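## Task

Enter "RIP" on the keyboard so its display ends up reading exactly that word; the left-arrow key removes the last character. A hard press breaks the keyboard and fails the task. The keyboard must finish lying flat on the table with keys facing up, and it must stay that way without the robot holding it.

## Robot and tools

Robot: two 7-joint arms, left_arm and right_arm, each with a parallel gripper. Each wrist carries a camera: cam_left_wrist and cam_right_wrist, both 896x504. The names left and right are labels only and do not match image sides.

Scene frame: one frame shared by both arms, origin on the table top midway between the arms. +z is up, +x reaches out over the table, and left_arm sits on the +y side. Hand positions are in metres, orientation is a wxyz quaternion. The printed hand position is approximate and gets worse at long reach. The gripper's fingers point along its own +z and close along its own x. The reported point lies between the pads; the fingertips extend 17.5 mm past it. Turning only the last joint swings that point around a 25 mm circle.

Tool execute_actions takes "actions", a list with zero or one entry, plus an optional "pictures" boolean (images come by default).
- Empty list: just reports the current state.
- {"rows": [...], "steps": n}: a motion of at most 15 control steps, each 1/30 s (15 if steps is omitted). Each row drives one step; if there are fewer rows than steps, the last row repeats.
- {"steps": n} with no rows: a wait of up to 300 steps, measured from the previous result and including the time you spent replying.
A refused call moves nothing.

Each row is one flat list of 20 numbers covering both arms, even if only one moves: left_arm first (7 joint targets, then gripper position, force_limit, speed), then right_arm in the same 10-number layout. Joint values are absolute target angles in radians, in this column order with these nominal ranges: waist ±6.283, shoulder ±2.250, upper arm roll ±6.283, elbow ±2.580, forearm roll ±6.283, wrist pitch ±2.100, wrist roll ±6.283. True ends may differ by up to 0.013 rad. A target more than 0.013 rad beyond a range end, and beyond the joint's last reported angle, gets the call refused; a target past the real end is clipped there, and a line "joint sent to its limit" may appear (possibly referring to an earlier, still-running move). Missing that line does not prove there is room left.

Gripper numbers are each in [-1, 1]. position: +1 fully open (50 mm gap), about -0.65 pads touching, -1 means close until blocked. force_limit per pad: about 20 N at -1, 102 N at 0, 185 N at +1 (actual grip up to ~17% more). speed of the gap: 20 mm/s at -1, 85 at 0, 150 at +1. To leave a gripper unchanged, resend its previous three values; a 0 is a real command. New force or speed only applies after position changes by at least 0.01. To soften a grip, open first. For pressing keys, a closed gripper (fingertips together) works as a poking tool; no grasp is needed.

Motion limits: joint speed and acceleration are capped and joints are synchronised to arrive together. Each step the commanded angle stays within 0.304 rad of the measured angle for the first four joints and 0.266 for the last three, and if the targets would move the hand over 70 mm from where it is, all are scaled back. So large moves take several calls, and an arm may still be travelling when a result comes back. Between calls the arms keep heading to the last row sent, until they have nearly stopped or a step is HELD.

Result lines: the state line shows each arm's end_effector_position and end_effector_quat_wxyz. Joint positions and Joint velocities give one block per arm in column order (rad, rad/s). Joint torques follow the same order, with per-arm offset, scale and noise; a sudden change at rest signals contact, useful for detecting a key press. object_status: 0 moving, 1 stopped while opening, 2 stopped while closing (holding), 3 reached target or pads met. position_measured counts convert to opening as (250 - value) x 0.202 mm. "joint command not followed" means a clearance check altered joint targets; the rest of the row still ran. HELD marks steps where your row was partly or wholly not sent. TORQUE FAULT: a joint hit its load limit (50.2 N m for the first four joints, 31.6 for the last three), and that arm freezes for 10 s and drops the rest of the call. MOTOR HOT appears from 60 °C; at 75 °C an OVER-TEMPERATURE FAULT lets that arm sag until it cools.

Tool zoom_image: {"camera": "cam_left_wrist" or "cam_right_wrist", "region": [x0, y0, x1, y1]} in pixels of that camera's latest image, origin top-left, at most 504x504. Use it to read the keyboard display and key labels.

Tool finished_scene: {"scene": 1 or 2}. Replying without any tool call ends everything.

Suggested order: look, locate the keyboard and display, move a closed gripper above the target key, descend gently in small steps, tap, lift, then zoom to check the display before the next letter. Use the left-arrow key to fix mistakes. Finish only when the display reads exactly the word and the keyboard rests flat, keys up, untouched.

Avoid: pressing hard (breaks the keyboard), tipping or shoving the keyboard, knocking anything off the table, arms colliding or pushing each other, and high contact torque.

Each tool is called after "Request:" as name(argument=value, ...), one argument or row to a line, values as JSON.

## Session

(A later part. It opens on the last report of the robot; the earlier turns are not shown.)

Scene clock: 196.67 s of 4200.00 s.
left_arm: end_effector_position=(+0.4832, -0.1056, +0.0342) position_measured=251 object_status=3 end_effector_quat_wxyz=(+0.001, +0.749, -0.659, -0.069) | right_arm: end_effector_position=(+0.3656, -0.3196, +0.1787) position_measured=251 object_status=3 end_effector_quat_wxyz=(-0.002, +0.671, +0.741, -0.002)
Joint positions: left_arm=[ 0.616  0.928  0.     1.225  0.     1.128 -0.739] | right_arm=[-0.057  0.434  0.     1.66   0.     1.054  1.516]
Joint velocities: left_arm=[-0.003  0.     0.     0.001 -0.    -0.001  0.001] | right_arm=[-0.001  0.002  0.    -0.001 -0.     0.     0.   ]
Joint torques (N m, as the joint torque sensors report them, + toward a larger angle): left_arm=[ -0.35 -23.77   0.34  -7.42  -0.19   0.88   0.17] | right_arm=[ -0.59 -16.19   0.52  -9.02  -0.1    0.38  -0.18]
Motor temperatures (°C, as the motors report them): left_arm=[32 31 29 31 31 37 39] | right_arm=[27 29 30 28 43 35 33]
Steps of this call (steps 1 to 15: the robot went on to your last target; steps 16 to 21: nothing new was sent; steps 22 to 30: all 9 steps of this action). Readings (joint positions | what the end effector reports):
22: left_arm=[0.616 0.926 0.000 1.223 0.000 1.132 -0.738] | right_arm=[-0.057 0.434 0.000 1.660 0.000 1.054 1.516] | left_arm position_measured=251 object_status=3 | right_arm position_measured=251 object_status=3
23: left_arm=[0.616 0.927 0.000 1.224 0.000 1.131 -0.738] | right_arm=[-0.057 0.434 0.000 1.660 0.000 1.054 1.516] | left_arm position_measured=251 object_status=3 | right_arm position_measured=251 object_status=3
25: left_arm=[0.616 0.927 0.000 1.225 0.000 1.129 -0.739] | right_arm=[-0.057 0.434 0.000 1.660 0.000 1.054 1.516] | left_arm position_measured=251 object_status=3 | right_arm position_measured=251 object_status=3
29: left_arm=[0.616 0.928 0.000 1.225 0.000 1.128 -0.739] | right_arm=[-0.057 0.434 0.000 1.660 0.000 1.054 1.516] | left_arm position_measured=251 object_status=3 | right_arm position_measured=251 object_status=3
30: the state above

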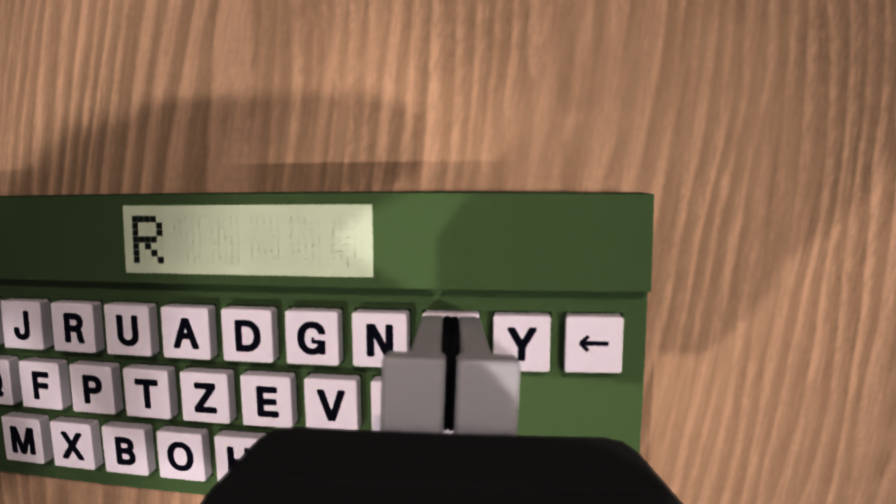

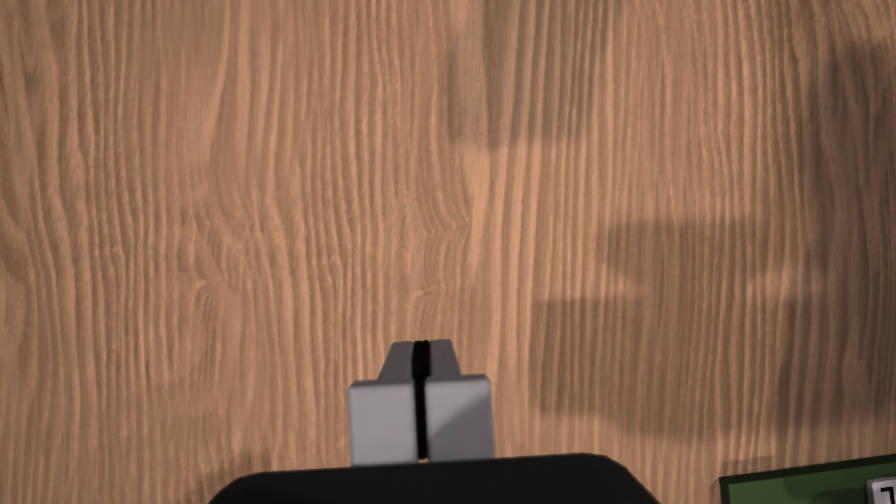

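Not yet; go 1.5 mm further.

Request:
execute_actions(
  actions=[
    {"rows": [[0.6159,0.9298,0,1.2275,0,1.1241,-0.7385,-1,-1,0,-0.057,0.434,0,1.66,0,1.054,1.516,-1,-1,0]], "steps": 9},
  ],
)

Scene clock: 197.63 s of 4200.00 s.
left_arm: end_effector_position=(+0.4832, -0.1056, +0.0330) position_measured=251 object_status=3 end_effector_quat_wxyz=(+0.001, +0.749, -0.659, -0.069) | right_arm: end_effector_position=(+0.3656, -0.3196, +0.1787) position_measured=251 object_status=3 end_effector_quat_wxyz=(-0.002, +0.671, +0.741, -0.002)
Joint positions: left_arm=[ 0.616  0.929  0.     1.227 -0.     1.124 -0.738] | right_arm=[-0.057  0.434  0.     1.66   0.     1.054  1.516]
Joint velocities: left_arm=[-0.001 -0.001  0.     0.001  0.    -0.001 -0.001] | right_arm=[-0.     0.001  0.    -0.     0.    -0.001  0.   ]
Joint torques (N m, as the joint torque sensors report them, + toward a larger angle): left_arm=[ -0.13 -23.41   0.06  -6.8   -0.09   0.83   0.3 ] | right_arm=[ -0.55 -16.38   0.25  -8.93  -0.11   0.41  -0.15]
Motor temperatures (°C, as the motors report them): left_arm=[32 31 29 31 31 37 39] | right_arm=[27 29 30 28 43 35 33]
Steps of this call (steps 1 to 15: the robot went on to your last target; steps 16 to 20: nothing new was sent; steps 21 to 29: all 9 steps of this action). Readings (joint positions | what the end effector reports):
21: left_arm=[0.616 0.928 0.000 1.225 -0.000 1.127 -0.738] | right_arm=[-0.057 0.434 0.000 1.660 0.000 1.054 1.516] | left_arm position_measured=251 object_status=3 | right_arm position_measured=251 object_status=3
22: left_arm=[0.616 0.928 0.000 1.226 -0.000 1.126 -0.739] | right_arm=[-0.057 0.434 0.000 1.660 0.000 1.054 1.516] | left_arm position_measured=251 object_status=3 | right_arm position_measured=251 object_status=3
24: left_arm=[0.616 0.929 0.000 1.227 -0.000 1.125 -0.739] | right_arm=[-0.057 0.434 0.000 1.660 0.000 1.054 1.516] | left_arm position_measured=251 object_status=3 | right_arm position_measured=251 object_status=3
28: left_arm=[0.616 0.929 0.000 1.227 -0.000 1.124 -0.738] | right_arm=[-0.057 0.434 0.000 1.660 0.000 1.054 1.516] | left_arm position_measured=251 object_status=3 | right_arm position_measured=251 object_status=3
29: the state above

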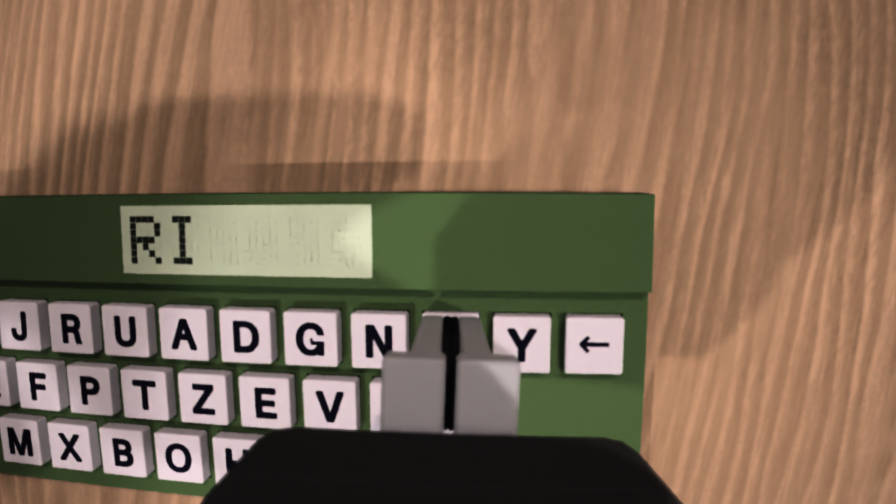

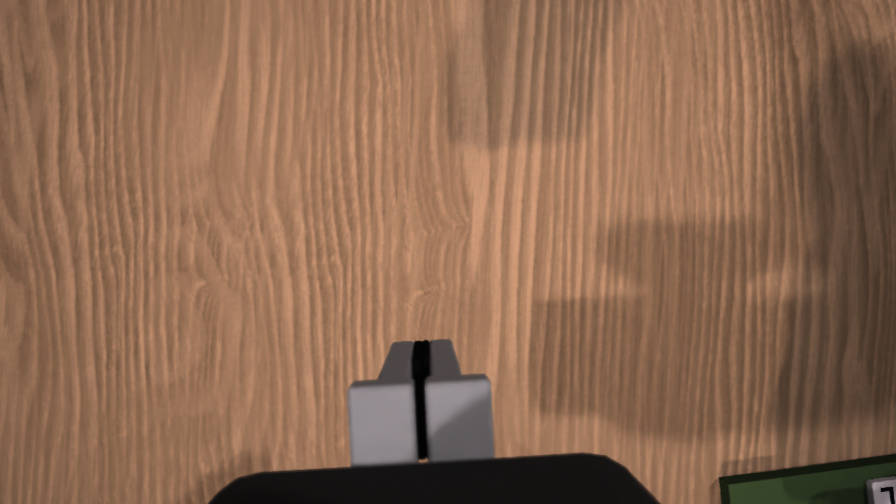

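Lift now.

Request:
execute_actions(
  actions=[
    {"rows": [[0.6159,0.9195,0,1.2151,0,1.1468,-0.7385,-1,-1,0,-0.057,0.434,0,1.66,0,1.054,1.516,-1,-1,0]], "steps": 10},
  ],
  pictures=false,
)

Scene clock: 198.77 s of 4200.00 s.
left_arm: end_effector_position=(+0.4838, -0.1061, +0.0417) position_measured=251 object_status=3 end_effector_quat_wxyz=(+0.001, +0.749, -0.659, -0.070) | right_arm: end_effector_position=(+0.3656, -0.3196, +0.1787) position_measured=251 object_status=3 end_effector_quat_wxyz=(-0.002, +0.671, +0.741, -0.002)
Joint positions: left_arm=[ 0.616  0.92   0.     1.215 -0.     1.146 -0.739] | right_arm=[-0.057  0.434  0.     1.66   0.     1.054  1.516]
Joint velocities: left_arm=[ 0.002 -0.003  0.    -0.002 -0.     0.005  0.001] | right_arm=[-0.     0.001 -0.    -0.    -0.    -0.001 -0.   ]
Joint torques (N m, as the joint torque sensors report them, + toward a larger angle): left_arm=[ -0.39 -24.3    0.31  -7.04  -0.19   0.99  -0.12] | right_arm=[ -0.59 -16.24   0.46  -8.93  -0.13   0.39  -0.03]
Motor temperatures (°C, as the motors report them): left_arm=[32 31 29 31 31 37 39] | right_arm=[27 29 30 28 43 35 33]
Steps of this call (steps 1 to 15: the robot went on to your last target; steps 16 to 24: nothing new was sent; steps 25 to 34: all 10 steps of this action). Readings (joint positions | what the end effector reports):
25: left_arm=[0.616 0.928 0.000 1.226 -0.000 1.125 -0.738] | right_arm=[-0.057 0.434 0.000 1.660 -0.000 1.054 1.516] | left_arm position_measured=251 object_status=3 | right_arm position_measured=251 object_status=3
26: left_arm=[0.616 0.926 -0.000 1.224 0.000 1.131 -0.739] | right_arm=[-0.057 0.434 0.000 1.660 -0.000 1.054 1.516] | left_arm position_measured=251 object_status=3 | right_arm position_measured=251 object_status=3
28: left_arm=[0.616 0.922 0.000 1.218 -0.000 1.141 -0.739] | right_arm=[-0.057 0.434 0.000 1.660 -0.000 1.054 1.516] | left_arm position_measured=251 object_status=3 | right_arm position_measured=251 object_status=3
32: left_arm=[0.616 0.920 0.000 1.216 -0.000 1.146 -0.738] | right_arm=[-0.057 0.434 0.000 1.660 0.000 1.054 1.516] | left_arm position_measured=251 object_status=3 | right_arm position_measured=251 object_status=3
34: the state above

Request:
execute_actions(
  actions=[
    {"rows": [[0.4848,0.7265,0,1.6336,0,0.9215,-0.8696,-1,-1,0,-0.057,0.434,0,1.66,0,1.054,1.516,-1,-1,0]], "steps": 15},
  ],
  pictures=false,
)

Request:
execute_actions(
  actions=[
    {"steps": 11},
  ],
)

Scene clock: 208.90 s of 4200.00 s.
left_arm: end_effector_position=(+0.4558, -0.0076, +0.0469) position_measured=251 object_status=3 end_effector_quat_wxyz=(+0.009, +0.749, -0.659, -0.064) | right_arm: end_effector_position=(+0.3656, -0.3196, +0.1787) position_measured=251 object_status=3 end_effector_quat_wxyz=(-0.002, +0.671, +0.741, -0.002)
Joint positions: left_arm=[ 0.496  0.744 -0.001  1.588 -0.     0.94  -0.859] | right_arm=[-0.057  0.434  0.     1.66   0.     1.054  1.516]
Joint velocities: left_arm=[-0.13  -0.186  0.     0.598 -0.    -0.231 -0.139] | right_arm=[-0.  0.  0. -0.  0. -0. -0.]
Joint torques (N m, as the joint torque sensors report them, + toward a larger angle): left_arm=[  1.15 -21.15   0.98  -8.01  -0.01   0.51   0.15] | right_arm=[ -0.56 -16.2    0.37  -8.77  -0.1    0.3   -0.11]
Motor temperatures (°C, as the motors report them): left_arm=[32 31 29 31 31 37 39] | right_arm=[27 29 30 28 43 35 33]
Steps of this call (steps 1 to 15: the robot went on to your last target; steps 16 to 90: nothing new was sent; then 6.63 s passed at rest; steps 91 to 105: all 15 steps of this action). Readings (joint positions | what the end effector reports):
91: left_arm=[0.615 0.919 0.000 1.216 0.000 1.146 -0.739] | right_arm=[-0.057 0.434 0.000 1.660 0.000 1.054 1.516] | left_arm position_measured=251 object_status=3 | right_arm position_measured=251 object_status=3
92: left_arm=[0.613 0.914 0.001 1.222 0.000 1.142 -0.741] | right_arm=[-0.057 0.434 0.000 1.660 0.000 1.054 1.516] | left_arm position_measured=251 object_status=3 | right_arm position_measured=251 object_status=3
94: left_arm=[0.600 0.895 0.002 1.250 0.001 1.122 -0.752] | right_arm=[-0.057 0.434 0.000 1.660 0.000 1.054 1.516] | left_arm position_measured=251 object_status=3 | right_arm position_measured=251 object_status=3
98: left_arm=[0.551 0.822 0.001 1.370 0.000 1.038 -0.801] | right_arm=[-0.057 0.434 0.000 1.660 0.000 1.054 1.516] | left_arm position_measured=251 object_status=3 | right_arm position_measured=251 object_status=3
105: the state above

Scene clock: 209.27 s of 4200.00 s.
left_arm: end_effector_position=(+0.4460, +0.0042, +0.0455) position_measured=251 object_status=3 end_effector_quat_wxyz=(+0.010, +0.749, -0.659, -0.069) | right_arm: end_effector_position=(+0.3656, -0.3196, +0.1787) position_measured=251 object_status=3 end_effector_quat_wxyz=(-0.002, +0.671, +0.741, -0.002)
Joint positions: left_arm=[ 0.485  0.727 -0.     1.633 -0.     0.922 -0.87 ] | right_arm=[-0.057  0.434  0.     1.66   0.     1.054  1.516]
Joint velocities: left_arm=[-0.002 -0.006 -0.     0.001 -0.    -0.001 -0.   ] | right_arm=[ 0.     0.001 -0.    -0.001  0.     0.    -0.   ]
Joint torques (N m, as the joint torque sensors report them, + toward a larger angle): left_arm=[ -0.24 -20.3    0.14  -6.05  -0.2    0.9   -0.01] | right_arm=[ -0.49 -16.24   0.42  -8.85  -0.1    0.48  -0.04]
Motor temperatures (°C, as the motors report them): left_arm=[32 31 29 31 31 37 39] | right_arm=[27 29 30 28 43 35 33]
Steps of this call (steps 1 to 11: the robot went on to your last target). Readings (joint positions | what the end effector reports):
1: left_arm=[0.492 0.738 -0.001 1.606 -0.000 0.933 -0.864] | right_arm=[-0.057 0.434 0.000 1.660 -0.000 1.054 1.516] | left_arm position_measured=251 object_status=3 | right_arm position_measured=251 object_status=3
2: left_arm=[0.489 0.735 -0.001 1.619 -0.000 0.928 -0.866] | right_arm=[-0.057 0.434 0.000 1.660 0.000 1.054 1.516] | left_arm position_measured=251 object_status=3 | right_arm position_measured=251 object_status=3
4: left_arm=[0.487 0.731 -0.001 1.630 -0.000 0.923 -0.869] | right_arm=[-0.057 0.434 0.000 1.660 0.000 1.054 1.516] | left_arm position_measured=251 object_status=3 | right_arm position_measured=251 object_status=3
8: left_arm=[0.485 0.728 -0.000 1.633 0.000 0.922 -0.870] | right_arm=[-0.057 0.434 0.000 1.660 0.000 1.054 1.516] | left_arm position_measured=251 object_status=3 | right_arm position_measured=251 object_status=3
11: the state above

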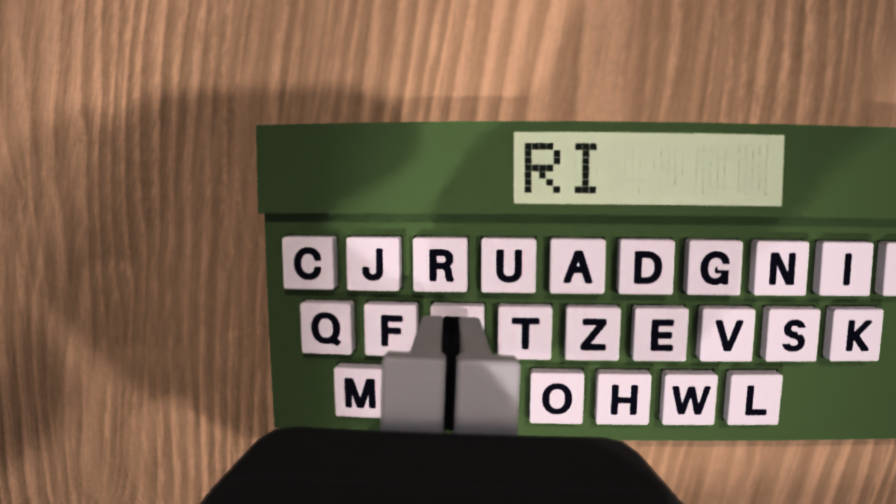

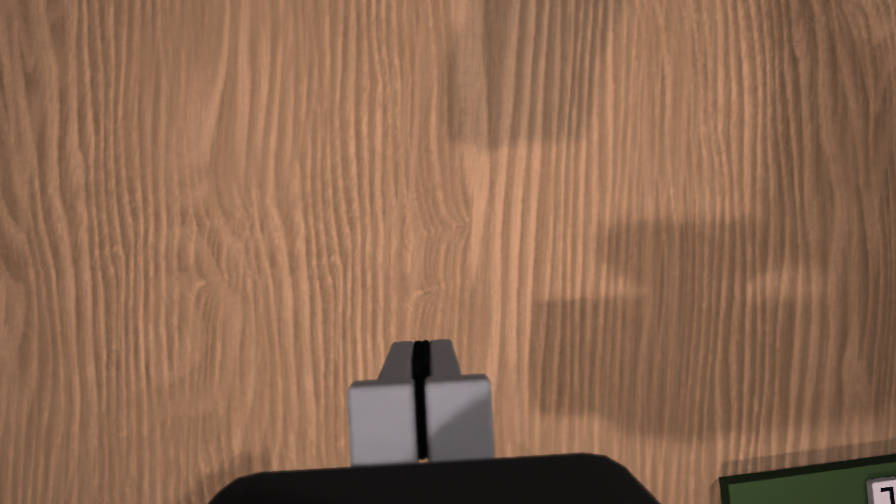

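Request:
zoom_image(
  camera="cam_left_wrist",
  region=[340, 270, 580, 430],
)

Region (340, 270, 580, 430) of cam_left_wrist's 896x504 image, scaled by 2.100.

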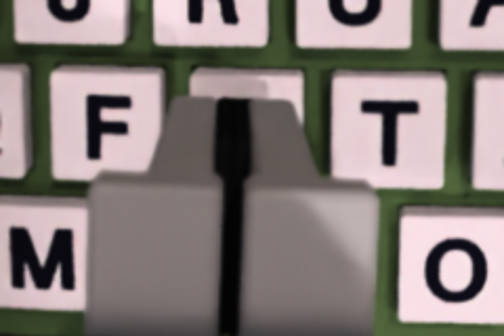

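Request:
execute_actions(
  actions=[
    {"rows": [[0.4834,0.7457,0,1.6442,0,0.8917,-0.8710,-1,-1,0,-0.057,0.434,0,1.66,0,1.054,1.516,-1,-1,0]], "steps": 13},
  ],
)

Scene clock: 212.73 s of 4200.00 s.
left_arm: end_effector_position=(+0.4460, +0.0051, +0.0341) position_measured=251 object_status=3 end_effector_quat_wxyz=(+0.010, +0.749, -0.659, -0.069) | right_arm: end_effector_position=(+0.3656, -0.3196, +0.1787) position_measured=251 object_status=3 end_effector_quat_wxyz=(-0.002, +0.671, +0.741, -0.002)
Joint positions: left_arm=[ 0.483  0.745  0.     1.644  0.     0.892 -0.871] | right_arm=[-0.057  0.434  0.     1.66   0.     1.054  1.516]
Joint velocities: left_arm=[-0.001  0.002 -0.     0.    -0.    -0.001 -0.001] | right_arm=[-0.     0.001  0.     0.     0.     0.003 -0.   ]
Joint torques (N m, as the joint torque sensors report them, + toward a larger angle): left_arm=[ -0.05 -20.04  -0.05  -6.25  -0.41   0.71   0.13] | right_arm=[ -0.6  -16.23   0.32  -8.83  -0.07   0.36  -0.09]
Motor temperatures (°C, as the motors report them): left_arm=[32 31 29 31 31 37 39] | right_arm=[27 29 30 28 43 35 33]
Steps of this call (steps 1 to 30: the robot went on to your last target; steps 31 to 90: nothing new was sent; then 0.03 s passed at rest; steps 91 to 103: all 13 steps of this action). Readings (joint positions | what the end effector reports):
91: left_arm=[0.485 0.728 0.000 1.634 0.000 0.920 -0.870] | right_arm=[-0.057 0.434 0.000 1.660 0.000 1.054 1.516] | left_arm position_measured=251 object_status=3 | right_arm position_measured=251 object_status=3
92: left_arm=[0.484 0.732 0.000 1.636 0.000 0.914 -0.870] | right_arm=[-0.057 0.434 0.000 1.660 0.000 1.054 1.516] | left_arm position_measured=251 object_status=3 | right_arm position_measured=251 object_status=3
94: left_arm=[0.484 0.741 -0.000 1.641 -0.000 0.900 -0.871] | right_arm=[-0.057 0.434 0.000 1.660 0.000 1.054 1.516] | left_arm position_measured=251 object_status=3 | right_arm position_measured=251 object_status=3
98: left_arm=[0.484 0.744 -0.000 1.644 -0.000 0.893 -0.871] | right_arm=[-0.057 0.434 0.000 1.660 0.000 1.054 1.516] | left_arm position_measured=251 object_status=3 | right_arm position_measured=251 object_status=3
103: the state above

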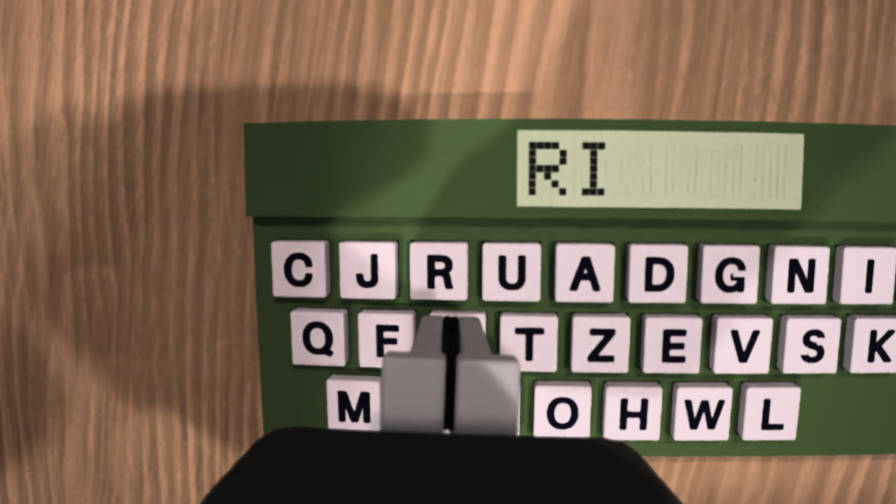

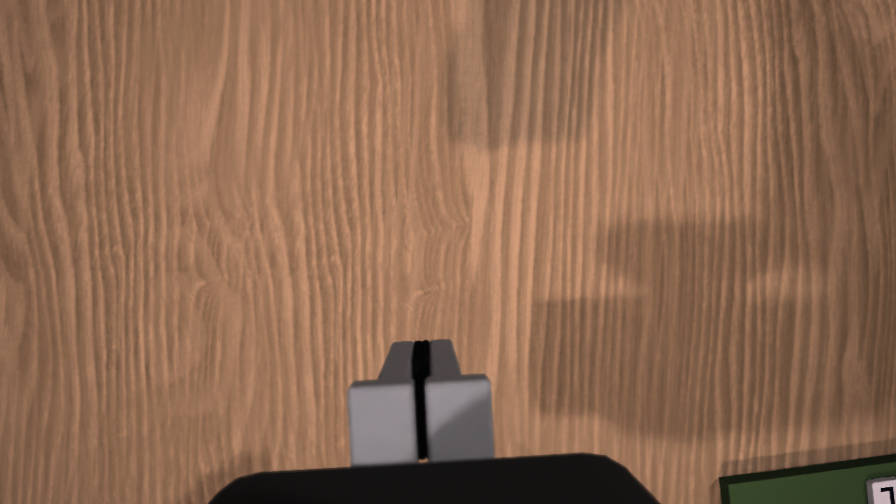

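One more millimetre.

Request:
execute_actions(
  actions=[
    {"rows": [[0.4834,0.7474,0,1.6454,0,0.8888,-0.8710,-1,-1,0,-0.057,0.434,0,1.66,0,1.054,1.516,-1,-1,0]], "steps": 9},
  ],
)

Scene clock: 213.80 s of 4200.00 s.
left_arm: end_effector_position=(+0.4460, +0.0051, +0.0332) position_measured=251 object_status=3 end_effector_quat_wxyz=(+0.010, +0.749, -0.659, -0.069) | right_arm: end_effector_position=(+0.3656, -0.3196, +0.1787) position_measured=251 object_status=3 end_effector_quat_wxyz=(-0.002, +0.671, +0.741, -0.002)
Joint positions: left_arm=[ 0.483  0.747  0.     1.645  0.     0.889 -0.871] | right_arm=[-0.057  0.434  0.     1.66   0.     1.054  1.516]
Joint velocities: left_arm=[-0.     0.     0.     0.001 -0.    -0.001  0.001] | right_arm=[-0.    -0.    -0.    -0.001 -0.    -0.     0.   ]
Joint torques (N m, as the joint torque sensors report them, + toward a larger angle): left_arm=[ -0.03 -19.72   0.01  -5.85   0.12   0.48   0.28] | right_arm=[ -0.45 -16.34   0.4   -8.87  -0.09   0.39  -0.12]
Motor temperatures (°C, as the motors report them): left_arm=[32 31 29 31 31 37 39] | right_arm=[27 29 30 28 43 35 33]
Steps of this call (steps 1 to 15: the robot went on to your last target; steps 16 to 23: nothing new was sent; steps 24 to 32: all 9 steps of this action). Readings (joint positions | what the end effector reports):
24: left_arm=[0.483 0.746 0.000 1.644 0.000 0.892 -0.871] | right_arm=[-0.057 0.434 0.000 1.660 0.000 1.054 1.516] | left_arm position_measured=251 object_status=3 | right_arm position_measured=251 object_status=3
25: left_arm=[0.483 0.746 0.000 1.645 0.000 0.891 -0.871] | right_arm=[-0.057 0.434 0.000 1.660 0.000 1.054 1.516] | left_arm position_measured=251 object_status=3 | right_arm position_measured=251 object_status=3
27: left_arm=[0.483 0.746 0.000 1.645 0.000 0.890 -0.871] | right_arm=[-0.057 0.434 0.000 1.660 0.000 1.054 1.516] | left_arm position_measured=251 object_status=3 | right_arm position_measured=251 object_status=3
31: left_arm=[0.483 0.747 0.000 1.645 0.000 0.889 -0.871] | right_arm=[-0.057 0.434 0.000 1.660 0.000 1.054 1.516] | left_arm position_measured=251 object_status=3 | right_arm position_measured=251 object_status=3
32: the state above

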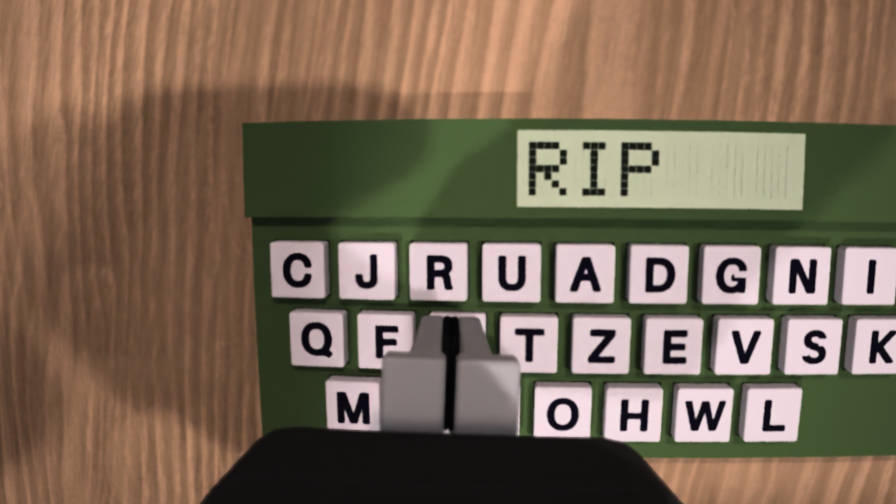

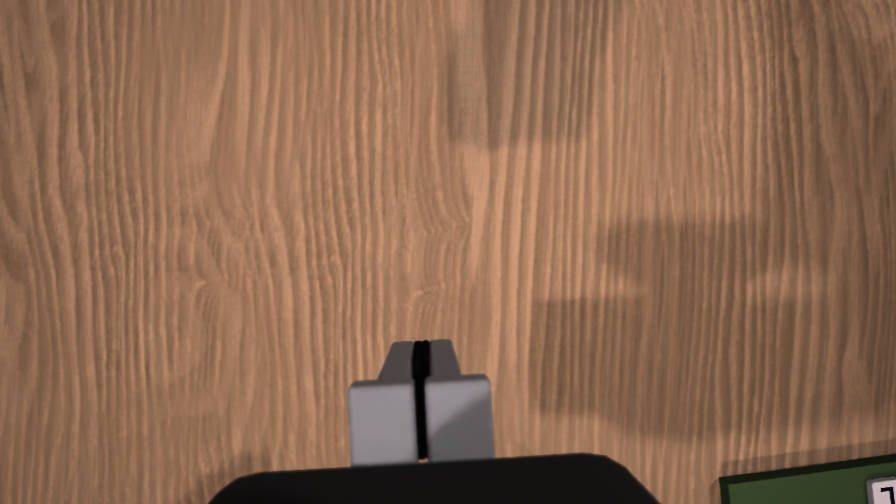

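Lift clear (about 20 mm).

Request:
execute_actions(
  actions=[
    {"rows": [[0.4834,0.7200,0,1.6248,0,0.9368,-0.8710,-1,-1,0,-0.057,0.434,0,1.66,0,1.054,1.516,-1,-1,0]], "steps": 13},
  ],
)

Scene clock: 214.90 s of 4200.00 s.
left_arm: end_effector_position=(+0.4476, +0.0041, +0.0508) position_measured=251 object_status=3 end_effector_quat_wxyz=(+0.010, +0.749, -0.659, -0.069) | right_arm: end_effector_position=(+0.3656, -0.3196, +0.1787) position_measured=251 object_status=3 end_effector_quat_wxyz=(-0.002, +0.671, +0.741, -0.002)
Joint positions: left_arm=[ 0.483  0.72   0.     1.625 -0.     0.937 -0.871] | right_arm=[-0.057  0.434  0.     1.66   0.     1.054  1.516]
Joint velocities: left_arm=[ 0.    -0.003 -0.    -0.001  0.     0.003  0.   ] | right_arm=[ 0.    -0.002  0.    -0.001  0.     0.002  0.   ]
Joint torques (N m, as the joint torque sensors report them, + toward a larger angle): left_arm=[  0.03 -19.95   0.27  -6.47  -0.24   0.93  -0.04] | right_arm=[ -0.5  -16.25   0.36  -8.91  -0.16   0.39  -0.12]
Motor temperatures (°C, as the motors report them): left_arm=[32 31 29 31 31 37 39] | right_arm=[27 29 30 28 43 35 33]
Steps of this call (steps 1 to 15: the robot went on to your last target; steps 16 to 20: nothing new was sent; steps 21 to 33: all 13 steps of this action). Readings (joint positions | what the end effector reports):
21: left_arm=[0.483 0.746 0.000 1.645 0.000 0.890 -0.871] | right_arm=[-0.057 0.434 0.000 1.660 0.000 1.054 1.516] | left_arm position_measured=251 object_status=3 | right_arm position_measured=251 object_status=3
22: left_arm=[0.483 0.740 -0.000 1.642 0.000 0.898 -0.871] | right_arm=[-0.057 0.434 0.000 1.660 0.000 1.054 1.516] | left_arm position_measured=251 object_status=3 | right_arm position_measured=251 object_status=3
24: left_arm=[0.483 0.728 -0.000 1.632 -0.000 0.921 -0.871] | right_arm=[-0.057 0.434 0.000 1.660 0.000 1.054 1.516] | left_arm position_measured=251 object_status=3 | right_arm position_measured=251 object_status=3
28: left_arm=[0.483 0.722 0.000 1.626 -0.000 0.935 -0.871] | right_arm=[-0.057 0.434 0.000 1.660 0.000 1.054 1.516] | left_arm position_measured=251 object_status=3 | right_arm position_measured=251 object_status=3
33: the state above

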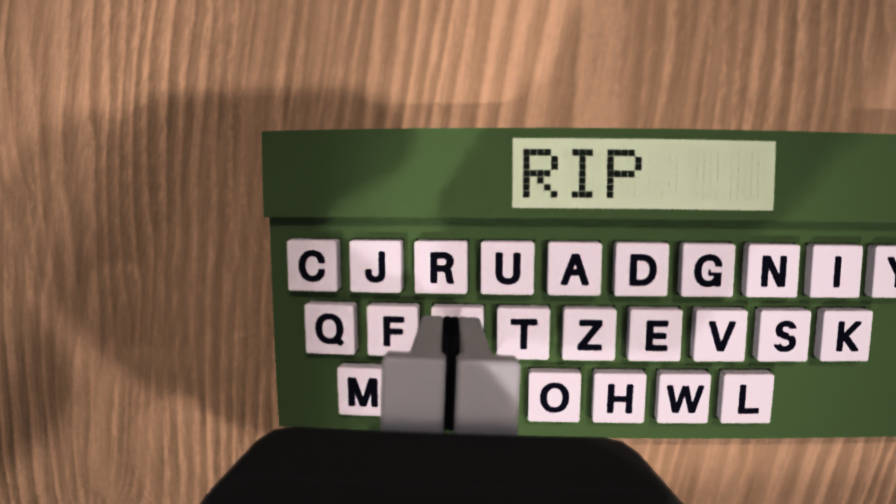

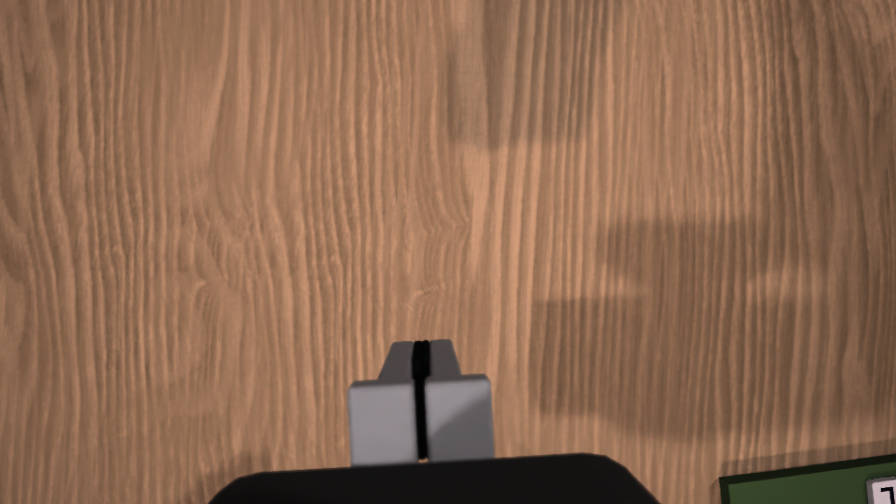

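Request:
finished_scene(
  scene=1,
)

The scene is finished: the task was done.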